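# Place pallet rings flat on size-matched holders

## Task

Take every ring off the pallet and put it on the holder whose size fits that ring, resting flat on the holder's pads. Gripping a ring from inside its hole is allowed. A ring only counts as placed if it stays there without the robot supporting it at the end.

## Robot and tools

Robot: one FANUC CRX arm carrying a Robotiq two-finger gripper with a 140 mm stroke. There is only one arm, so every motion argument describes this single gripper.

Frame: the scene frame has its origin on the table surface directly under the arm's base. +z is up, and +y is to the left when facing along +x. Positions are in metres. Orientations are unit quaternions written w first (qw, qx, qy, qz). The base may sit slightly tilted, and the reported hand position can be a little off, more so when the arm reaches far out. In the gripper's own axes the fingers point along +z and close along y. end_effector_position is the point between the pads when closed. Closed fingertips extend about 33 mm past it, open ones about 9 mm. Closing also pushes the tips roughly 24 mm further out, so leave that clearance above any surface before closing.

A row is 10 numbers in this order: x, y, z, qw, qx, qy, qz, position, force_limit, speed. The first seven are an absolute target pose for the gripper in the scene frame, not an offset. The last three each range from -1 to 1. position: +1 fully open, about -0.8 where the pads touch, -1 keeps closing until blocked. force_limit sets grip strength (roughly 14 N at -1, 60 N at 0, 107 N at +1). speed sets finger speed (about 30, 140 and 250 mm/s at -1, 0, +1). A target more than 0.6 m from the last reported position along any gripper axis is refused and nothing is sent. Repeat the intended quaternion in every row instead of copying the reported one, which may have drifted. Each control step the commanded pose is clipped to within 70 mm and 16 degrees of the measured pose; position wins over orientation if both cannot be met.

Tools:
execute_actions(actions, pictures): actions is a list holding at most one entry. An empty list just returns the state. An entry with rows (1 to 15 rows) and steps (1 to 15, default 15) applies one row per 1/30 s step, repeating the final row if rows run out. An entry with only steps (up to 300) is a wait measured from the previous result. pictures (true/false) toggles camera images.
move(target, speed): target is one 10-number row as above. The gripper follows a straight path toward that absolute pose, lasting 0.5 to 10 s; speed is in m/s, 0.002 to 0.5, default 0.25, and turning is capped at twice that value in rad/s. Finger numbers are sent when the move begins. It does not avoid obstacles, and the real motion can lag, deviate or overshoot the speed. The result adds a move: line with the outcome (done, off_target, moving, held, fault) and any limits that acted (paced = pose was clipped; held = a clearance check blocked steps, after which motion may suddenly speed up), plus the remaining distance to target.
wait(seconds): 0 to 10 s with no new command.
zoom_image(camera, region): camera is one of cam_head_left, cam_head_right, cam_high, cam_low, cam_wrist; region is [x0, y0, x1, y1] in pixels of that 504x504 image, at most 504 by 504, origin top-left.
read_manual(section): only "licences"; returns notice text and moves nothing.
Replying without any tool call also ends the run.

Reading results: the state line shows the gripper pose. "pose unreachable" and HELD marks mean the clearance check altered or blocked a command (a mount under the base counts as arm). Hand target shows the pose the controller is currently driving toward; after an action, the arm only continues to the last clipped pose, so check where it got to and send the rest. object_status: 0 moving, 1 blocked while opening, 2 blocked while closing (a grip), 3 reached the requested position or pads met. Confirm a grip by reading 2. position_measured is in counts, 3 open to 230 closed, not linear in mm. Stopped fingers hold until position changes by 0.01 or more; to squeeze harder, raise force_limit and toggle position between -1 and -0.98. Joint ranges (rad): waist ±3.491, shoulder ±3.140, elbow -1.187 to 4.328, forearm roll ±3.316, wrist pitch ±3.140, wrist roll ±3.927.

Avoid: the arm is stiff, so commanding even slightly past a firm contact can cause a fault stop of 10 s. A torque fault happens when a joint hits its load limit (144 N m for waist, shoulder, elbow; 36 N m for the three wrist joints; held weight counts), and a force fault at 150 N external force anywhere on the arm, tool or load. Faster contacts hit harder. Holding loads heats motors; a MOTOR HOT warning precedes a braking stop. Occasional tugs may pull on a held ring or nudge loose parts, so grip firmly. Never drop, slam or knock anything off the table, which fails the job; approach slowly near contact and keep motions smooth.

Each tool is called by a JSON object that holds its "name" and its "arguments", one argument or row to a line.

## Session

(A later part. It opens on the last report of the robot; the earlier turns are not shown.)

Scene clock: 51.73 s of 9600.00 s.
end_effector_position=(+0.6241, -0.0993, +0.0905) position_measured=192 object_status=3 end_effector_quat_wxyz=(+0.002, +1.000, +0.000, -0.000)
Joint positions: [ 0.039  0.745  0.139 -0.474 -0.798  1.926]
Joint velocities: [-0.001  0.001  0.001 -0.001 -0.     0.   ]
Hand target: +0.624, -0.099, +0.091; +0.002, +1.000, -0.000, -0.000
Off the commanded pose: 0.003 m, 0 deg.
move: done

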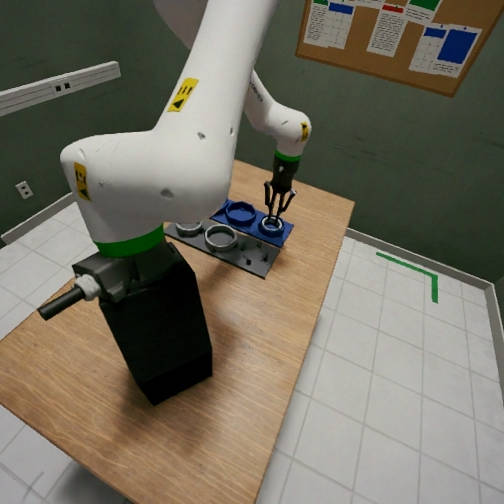

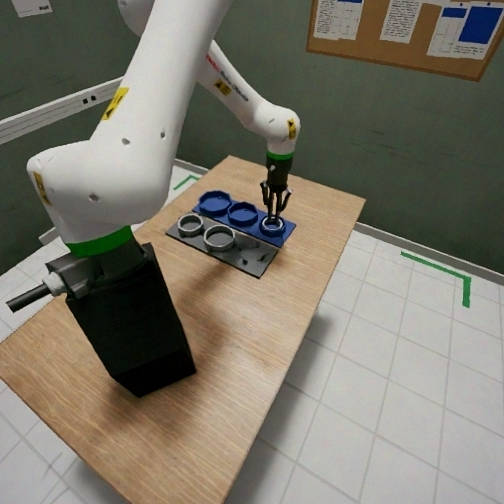

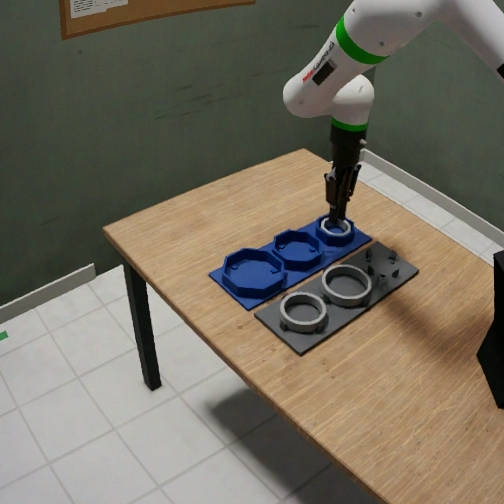

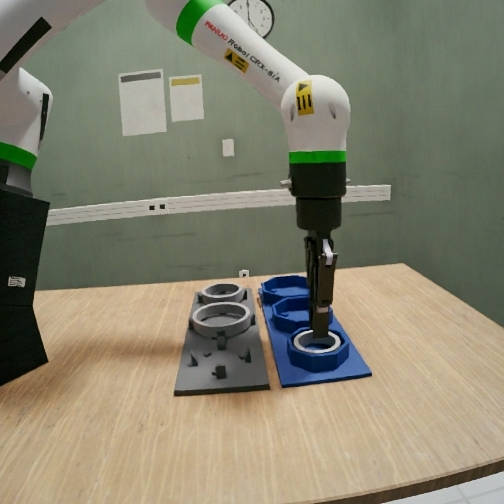

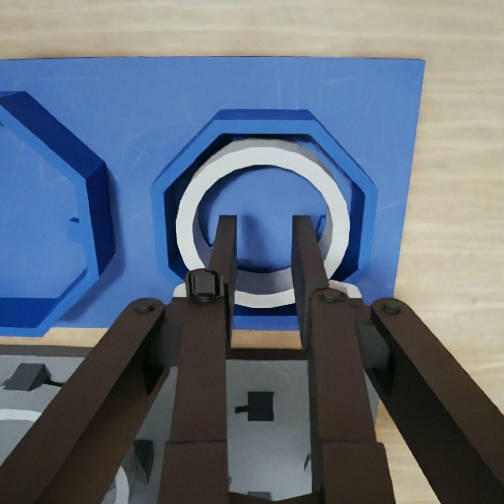

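{"name": "move", "arguments": {
  "target": [0.626,-0.099,0.049,0,1,0,0,-0.5,0,0],
  "speed": 0.07
}}

{"name": "move", "arguments": {
  "target": [0.626,-0.099,0.048,0,1,0,0,1,0.3,-0.5],
  "speed": 0.01
}}

{"name": "move", "arguments": {
  "target": [0.626,-0.099,0.11,0,1,0,0,1,0.3,-0.5],
  "speed": 0.12
}}

{"name": "move", "arguments": {
  "target": [0.446,-0.098,0.11,0,1,0,0,1,0.3,-0.5],
  "speed": 0.2
}}

{"name": "move", "arguments": {
  "target": [0.446,-0.098,0.07,0,1,0,0,1,0.3,-0.5],
  "speed": 0.06
}}

{"name": "zoom_image", "arguments": {
  "camera": "cam_low",
  "region": [165,300,285,400]
}}

Scene clock: 55.97 s of 9600.00 s.
end_effector_position=(+0.6261, -0.0990, +0.0490) position_measured=192 object_status=3 end_effector_quat_wxyz=(-0.000, +1.000, +0.000, +0.000)
Joint positions: [ 0.058  0.824  0.175 -0.496 -0.754  1.938]
Joint velocities: [ 0.    -0.     0.     0.    -0.001 -0.   ]
Hand target: +0.626, -0.099, +0.049; -0.000, +1.000, +0.000, +0.000
Off the commanded pose: 0.000 m, 0 deg.
After step 90, 0.37 s passed at rest.
move: done

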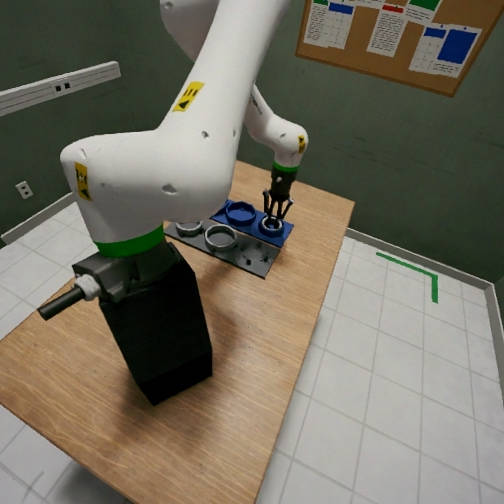

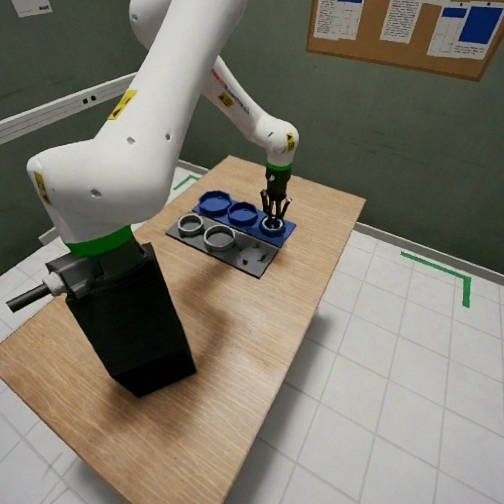

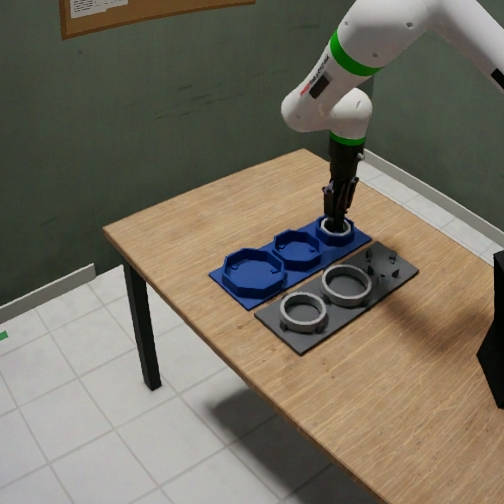

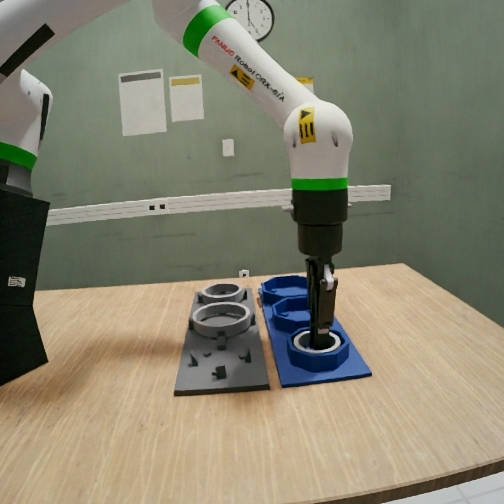

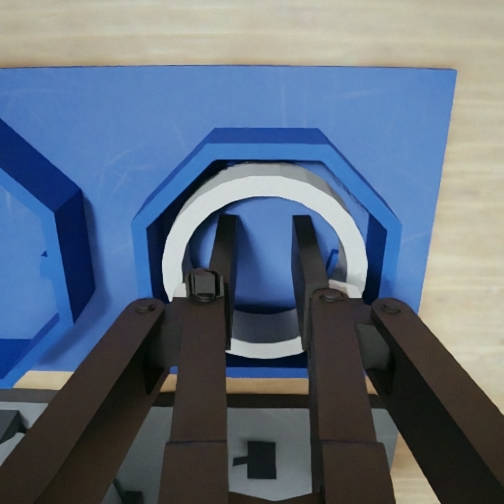

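Scene clock: 56.67 s of 9600.00 s.
end_effector_position=(+0.6261, -0.0990, +0.0481) position_measured=149 object_status=1 end_effector_quat_wxyz=(+0.000, +1.000, +0.000, +0.000)
Joint positions: [ 0.058  0.825  0.175 -0.496 -0.753  1.938]
Joint velocities: [ 0.001 -0.001  0.001 -0.     0.     0.001]
Hand target: +0.626, -0.099, +0.048; -0.000, +1.000, +0.000, +0.000
Off the commanded pose: 0.000 m, 0 deg.
move: done

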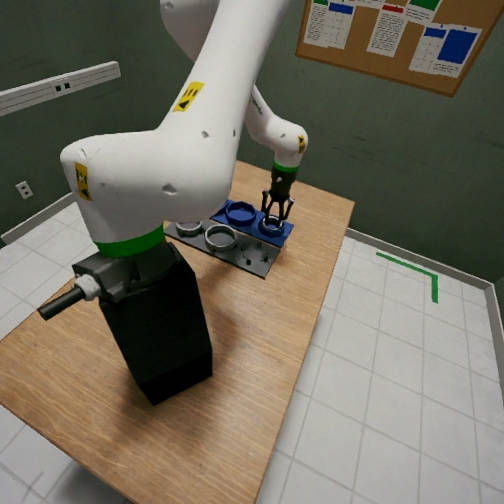

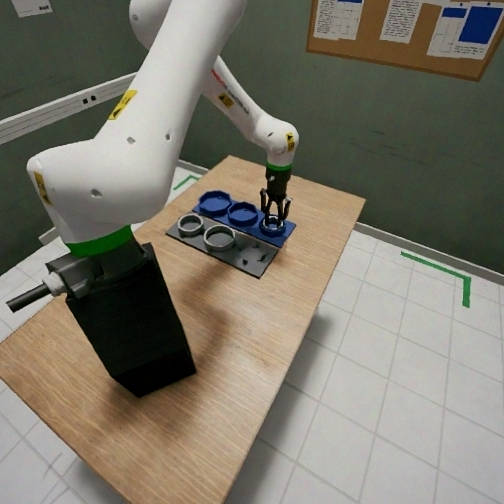

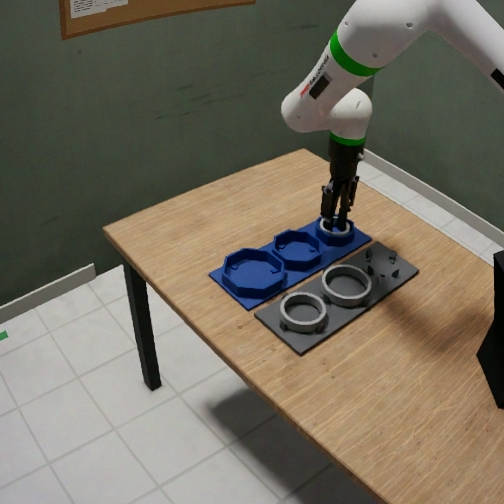

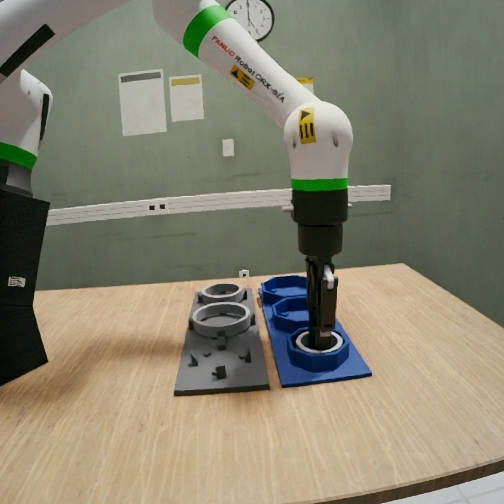

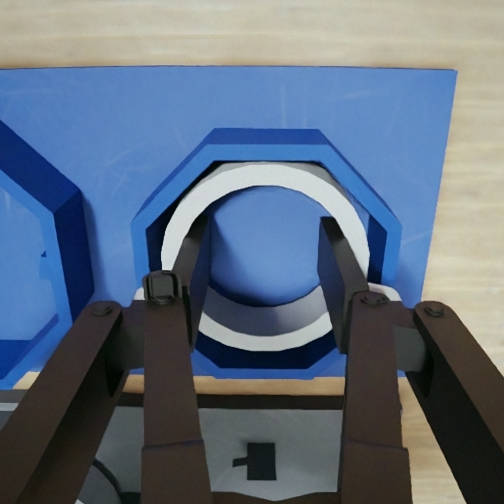

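Scene clock: 57.50 s of 9600.00 s.
end_effector_position=(+0.6259, -0.0990, +0.1100) position_measured=149 object_status=1 end_effector_quat_wxyz=(+0.000, +1.000, -0.000, -0.000)
Joint positions: [ 0.027  0.714  0.135 -0.468 -0.828  1.923]
Joint velocities: [ 0.     0.002  0.    -0.     0.001 -0.001]
Hand target: +0.626, -0.099, +0.110; +0.000, +1.000, -0.000, -0.000
Off the commanded pose: 0.000 m, 0 deg.
move: done

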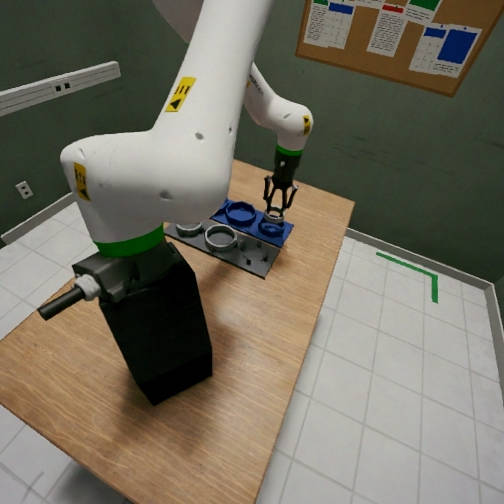

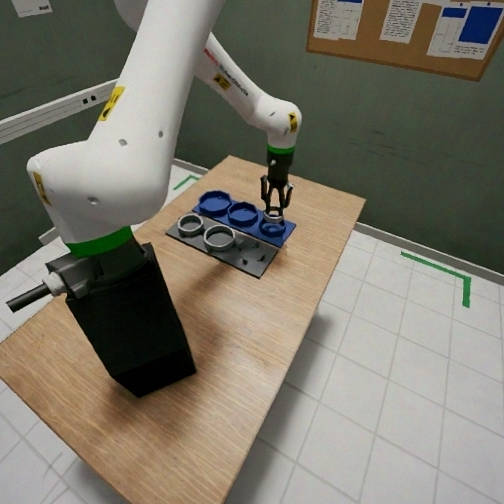

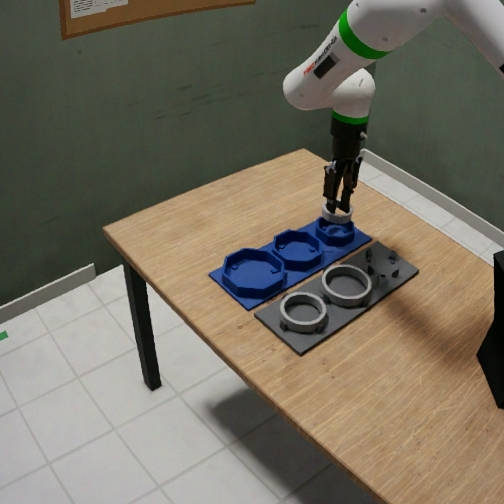

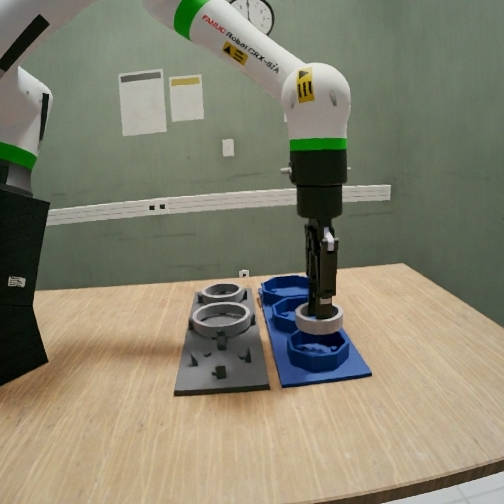

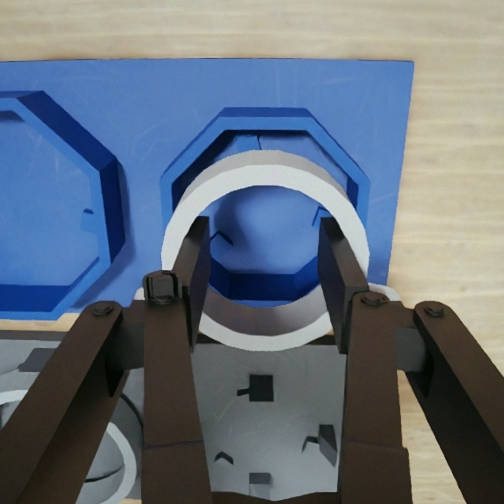

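Scene clock: 58.77 s of 9600.00 s.
end_effector_position=(+0.4461, -0.0977, +0.1096) position_measured=149 object_status=1 end_effector_quat_wxyz=(-0.000, +1.000, +0.000, -0.000)
Joint positions: [-0.005  0.506 -0.343 -0.634 -0.609  2.17 ]
Joint velocities: [-0.     0.     0.001 -0.    -0.001  0.   ]
Hand target: +0.446, -0.098, +0.110; -0.000, +1.000, +0.000, -0.000
Off the commanded pose: 0.000 m, 0 deg.
move: done

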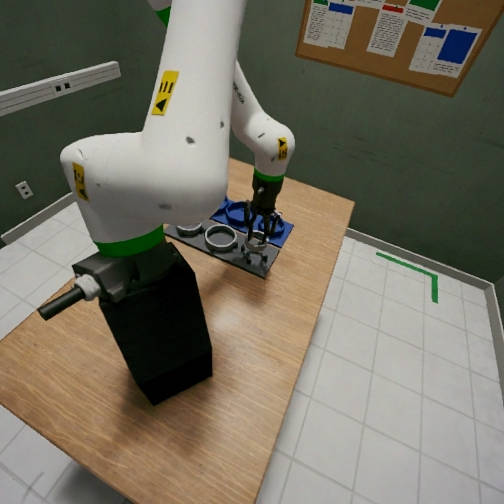

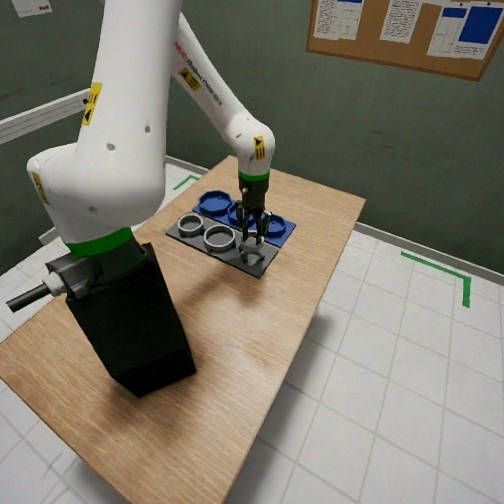

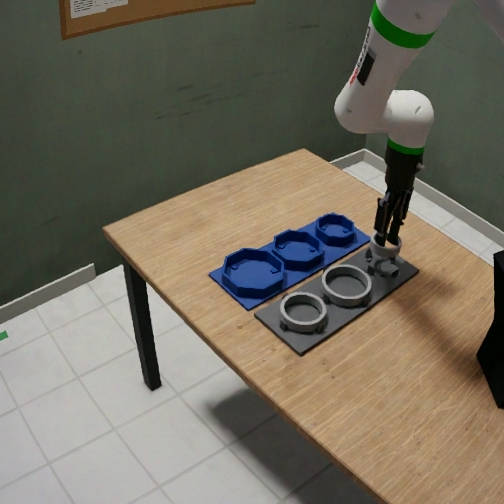

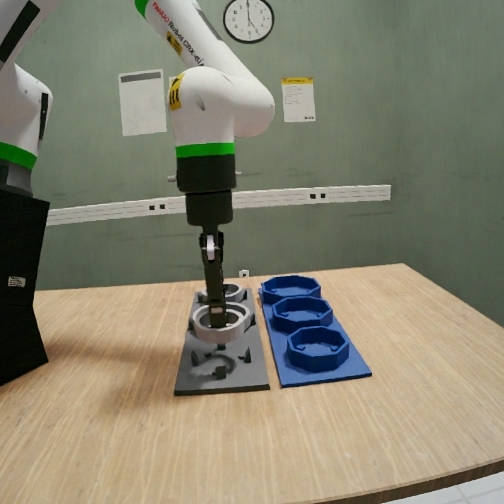

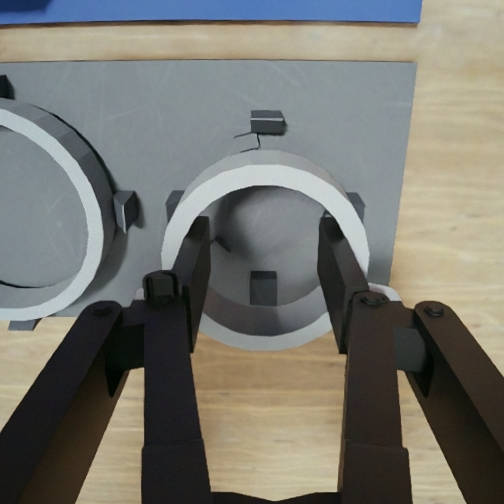

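Scene clock: 59.70 s of 9600.00 s.
end_effector_position=(+0.4460, -0.0980, +0.0699) position_measured=149 object_status=1 end_effector_quat_wxyz=(-0.000, +1.000, +0.000, -0.000)
Joint positions: [ 0.015  0.601 -0.308 -0.69  -0.554  2.219]
Joint velocities: [-0.     0.001  0.001  0.    -0.001  0.001]
Hand target: +0.446, -0.098, +0.070; -0.000, +1.000, +0.000, -0.000
Off the commanded pose: 0.000 m, 0 deg.
move: done

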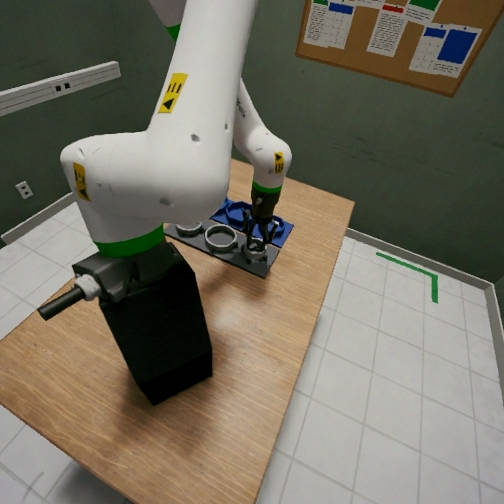

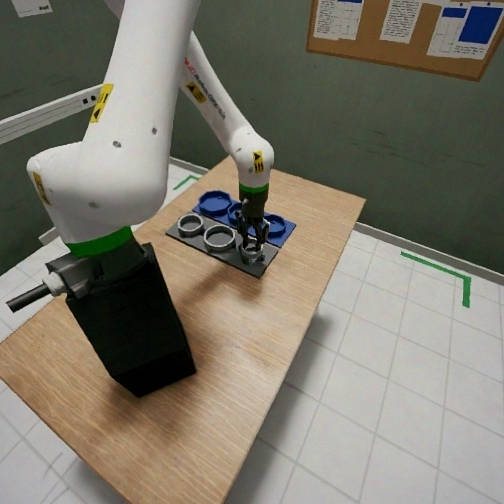

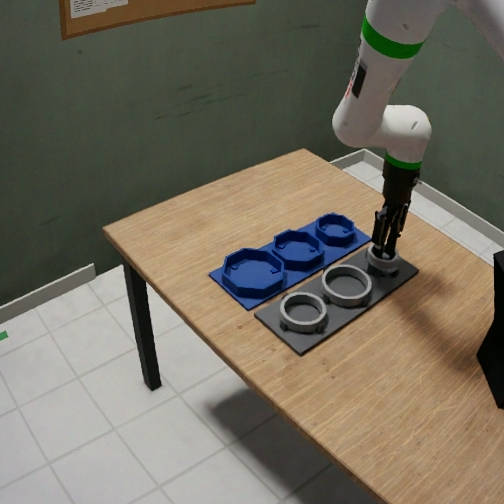

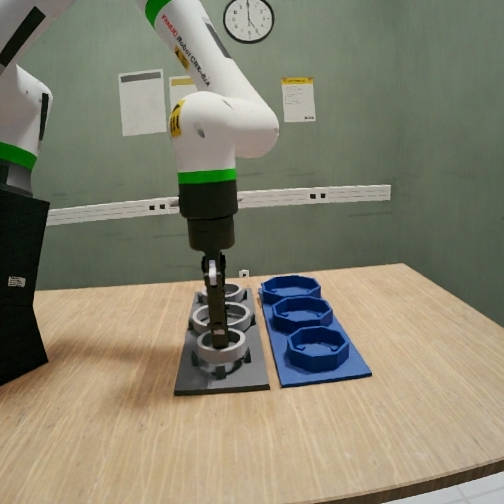

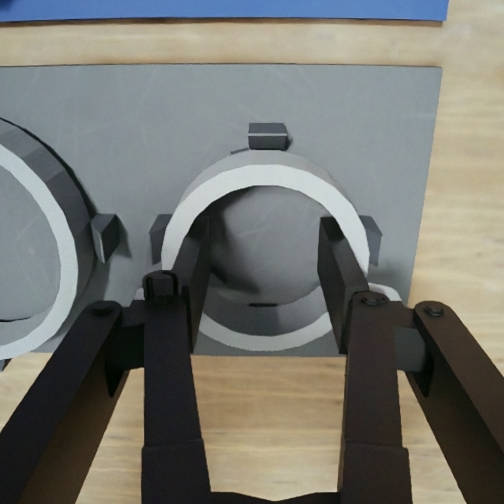

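Region (165, 300, 285, 400) of cam_low's 504x504 image, scaled by 4.200, with more detail than that image has.

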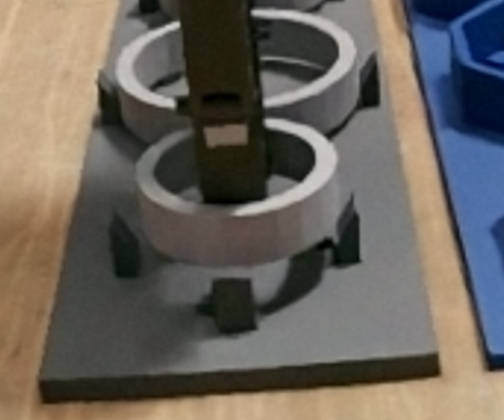

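{"name": "execute_actions", "arguments": {
  "actions": []
}}

{"name": "move", "arguments": {
  "target": [0.4445,-0.098,0.051,0,1,0,0,1,0.3,-0.5],
  "speed": 0.02
}}

Scene clock: 64.47 s of 9600.00 s.
end_effector_position=(+0.4460, -0.0980, +0.0699) position_measured=149 object_status=1 end_effector_quat_wxyz=(-0.000, +1.000, +0.000, -0.000)
Joint positions: [ 0.015  0.601 -0.308 -0.69  -0.554  2.219]
Joint velocities: [ 0.001  0.002  0.001 -0.    -0.     0.   ]
Hand target: +0.446, -0.098, +0.070; -0.000, +1.000, +0.000, -0.000
Off the commanded pose: 0.000 m, 0 deg.
Steps of this call (steps 1 to 90: nothing new was sent; then 1.77 s passed at rest). Readings (end_effector_position | what the end effector reports):
1: (+0.4460, -0.0980, +0.0699) | position_measured=149 object_status=1
2: (+0.4460, -0.0980, +0.0699) | position_measured=149 object_status=1
4: (+0.4460, -0.0980, +0.0699) | position_measured=149 object_status=1
8: (+0.4460, -0.0980, +0.0699) | position_measured=149 object_status=1
90: the state above

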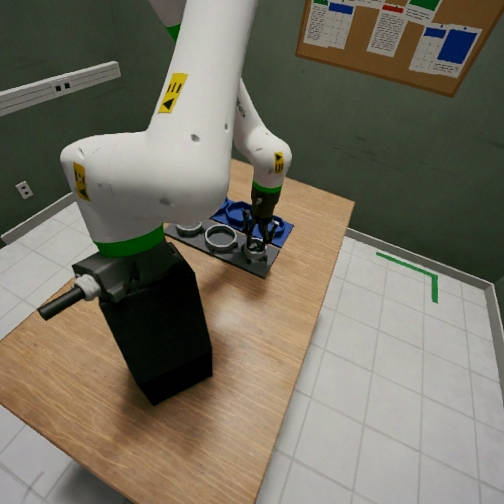

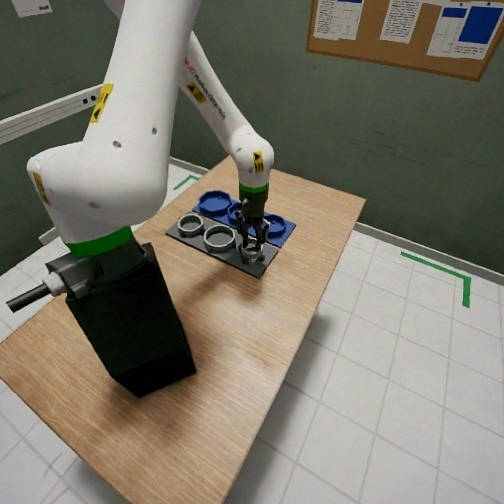

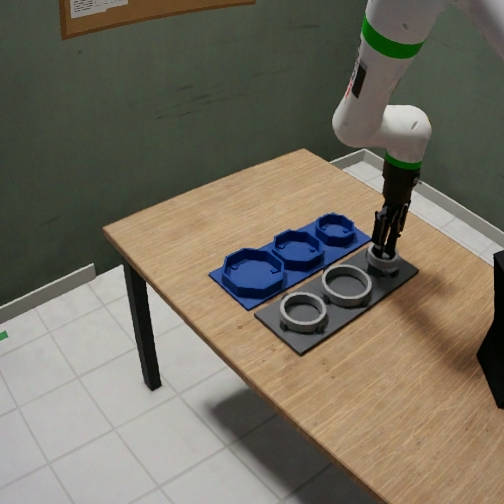

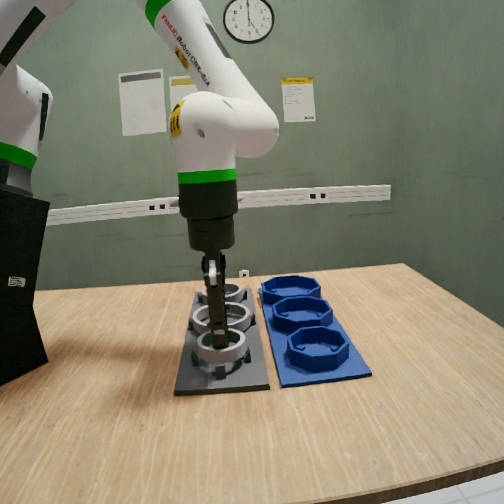

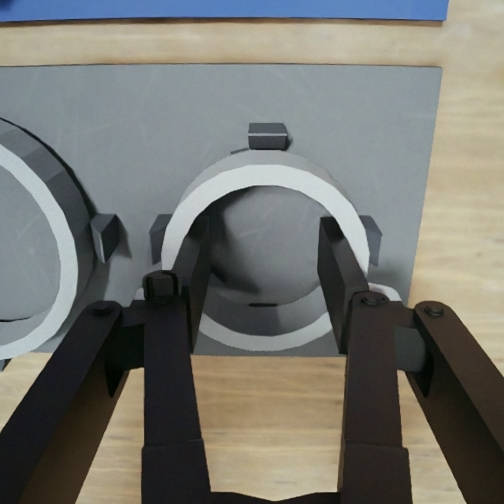

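Scene clock: 65.63 s of 9600.00 s.
end_effector_position=(+0.4446, -0.0980, +0.0511) position_measured=149 object_status=1 end_effector_quat_wxyz=(-0.000, +1.000, +0.000, +0.000)
Joint positions: [ 0.023  0.645 -0.292 -0.72  -0.53   2.246]
Joint velocities: [ 0.001  0.002  0.001 -0.002  0.003 -0.   ]
Hand target: +0.445, -0.098, +0.051; -0.000, +1.000, +0.000, -0.000
Off the commanded pose: 0.000 m, 0 deg.
move: done

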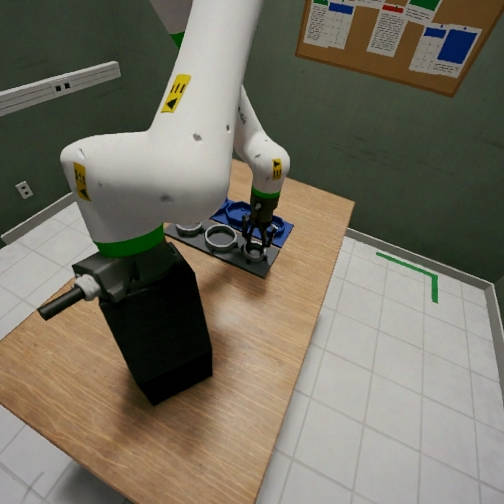

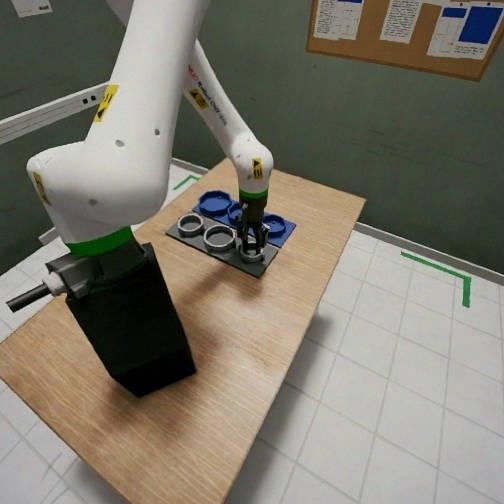

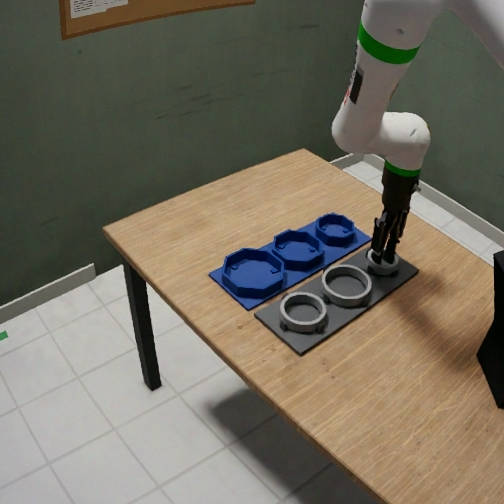

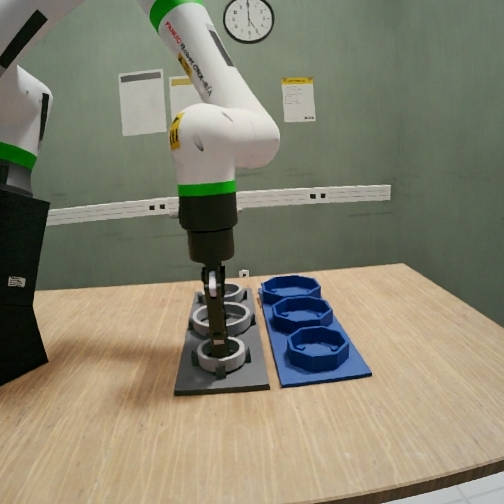

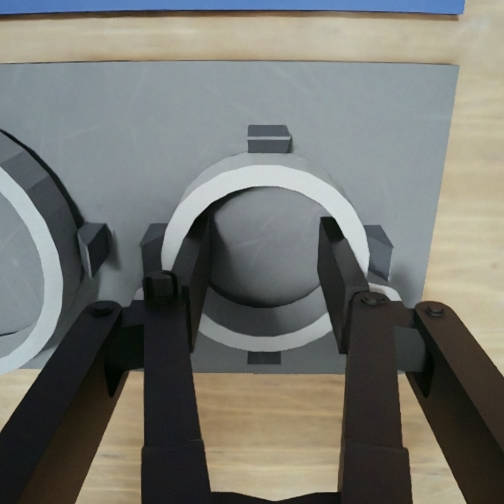

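{"name": "execute_actions", "arguments": {
  "actions": [
    {"rows":[[0.4445,-0.098,0.051,0,1,0,0,-0.5,0,-0.6]],"steps":15}
  ],
  "pictures": false
}}

{"name": "move", "arguments": {
  "target": [0.4445,-0.098,0.15,0,1,0,0,-0.5,0,0],
  "speed": 0.15
}}

{"name": "zoom_image", "arguments": {
  "camera": "cam_low",
  "region": [165,270,285,400]
}}

{"name": "zoom_image", "arguments": {
  "camera": "cam_high",
  "region": [250,230,430,360]
}}

Scene clock: 70.30 s of 9600.00 s.
end_effector_position=(+0.4445, -0.0979, +0.0509) position_measured=192 object_status=0 end_effector_quat_wxyz=(-0.000, +1.000, +0.000, -0.000)
Joint positions: [ 0.024  0.645 -0.292 -0.72  -0.529  2.246]
Joint velocities: [ 0.     0.     0.     0.001  0.001 -0.001]
Hand target: +0.445, -0.098, +0.051; -0.000, +1.000, +0.000, +0.000
Off the commanded pose: 0.000 m, 0 deg.
Steps of this call (steps 1 to 90: nothing new was sent; then 1.17 s passed at rest; steps 91 to 105: all 15 steps of this action). Readings (end_effector_position | what the end effector reports):
91: (+0.4445, -0.0980, +0.0510) | position_measured=149 object_status=0
92: (+0.4445, -0.0980, +0.0509) | position_measured=149 object_status=0
94: (+0.4445, -0.0980, +0.0507) | position_measured=159 object_status=0
98: (+0.4443, -0.0979, +0.0507) | position_measured=175 object_status=0
105: the state above

Scene clock: 71.53 s of 9600.00 s.
end_effector_position=(+0.4444, -0.0980, +0.1502) position_measured=192 object_status=3 end_effector_quat_wxyz=(+0.000, +1.000, -0.000, -0.000)
Joint positions: [-0.03   0.411 -0.372 -0.583 -0.673  2.129]
Joint velocities: [ 0.    -0.001 -0.     0.     0.    -0.   ]
Hand target: +0.444, -0.098, +0.150; +0.000, +1.000, -0.000, +0.000
Off the commanded pose: 0.000 m, 0 deg.
move: done

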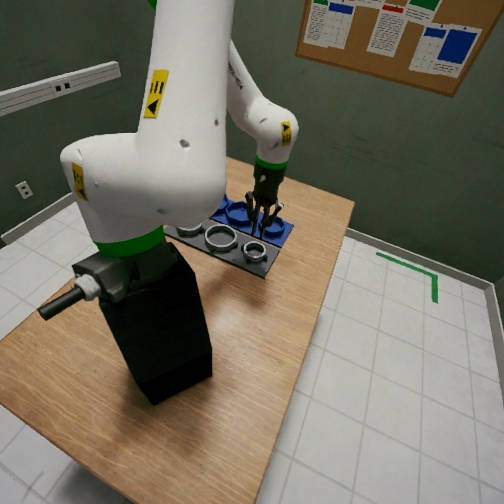

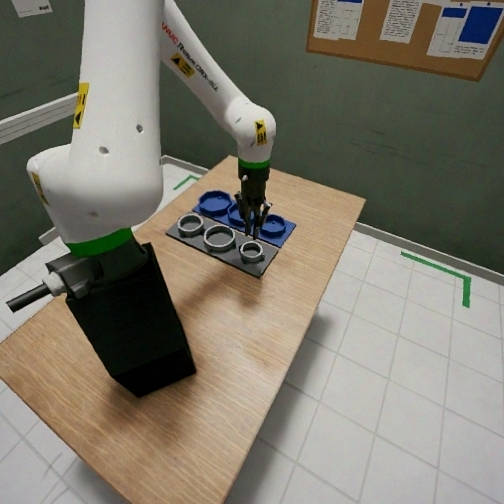

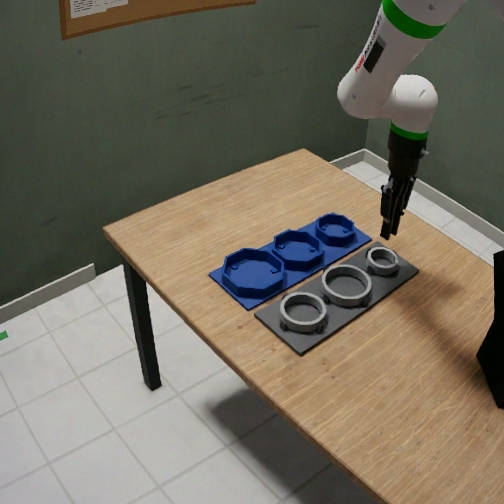

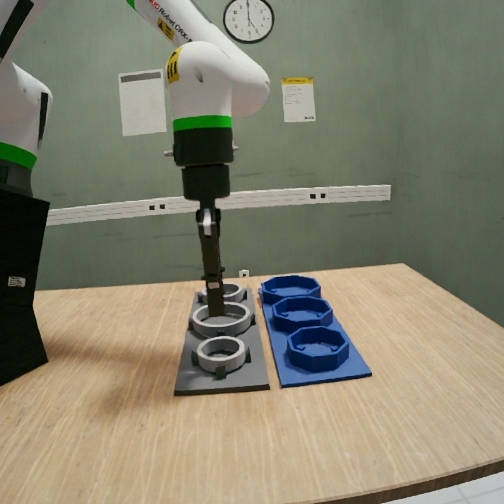

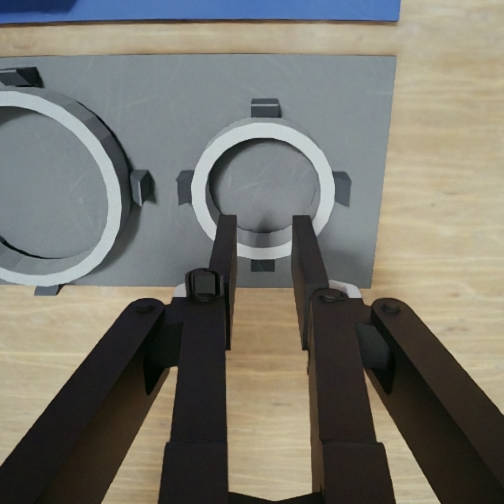

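Region (165, 270, 285, 400) of cam_low's 504x504 image, scaled by 3.877, with more detail than that image has; it fills the left 465 columns of this view, and the rest is white.

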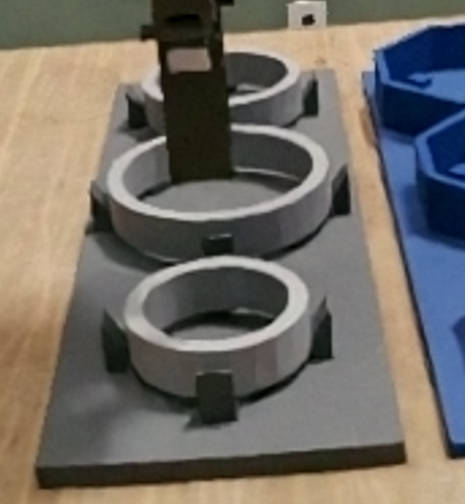

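Region (250, 230, 430, 360) of cam_high's 504x504 image, scaled by 2.800, with more detail than that image has.

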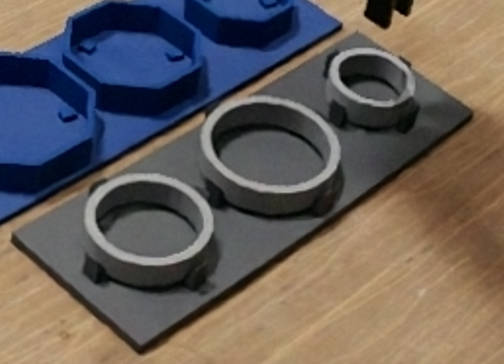

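{"name": "finished_scene", "arguments": {
  "scene": 2
}}

The scene is finished: the task was done.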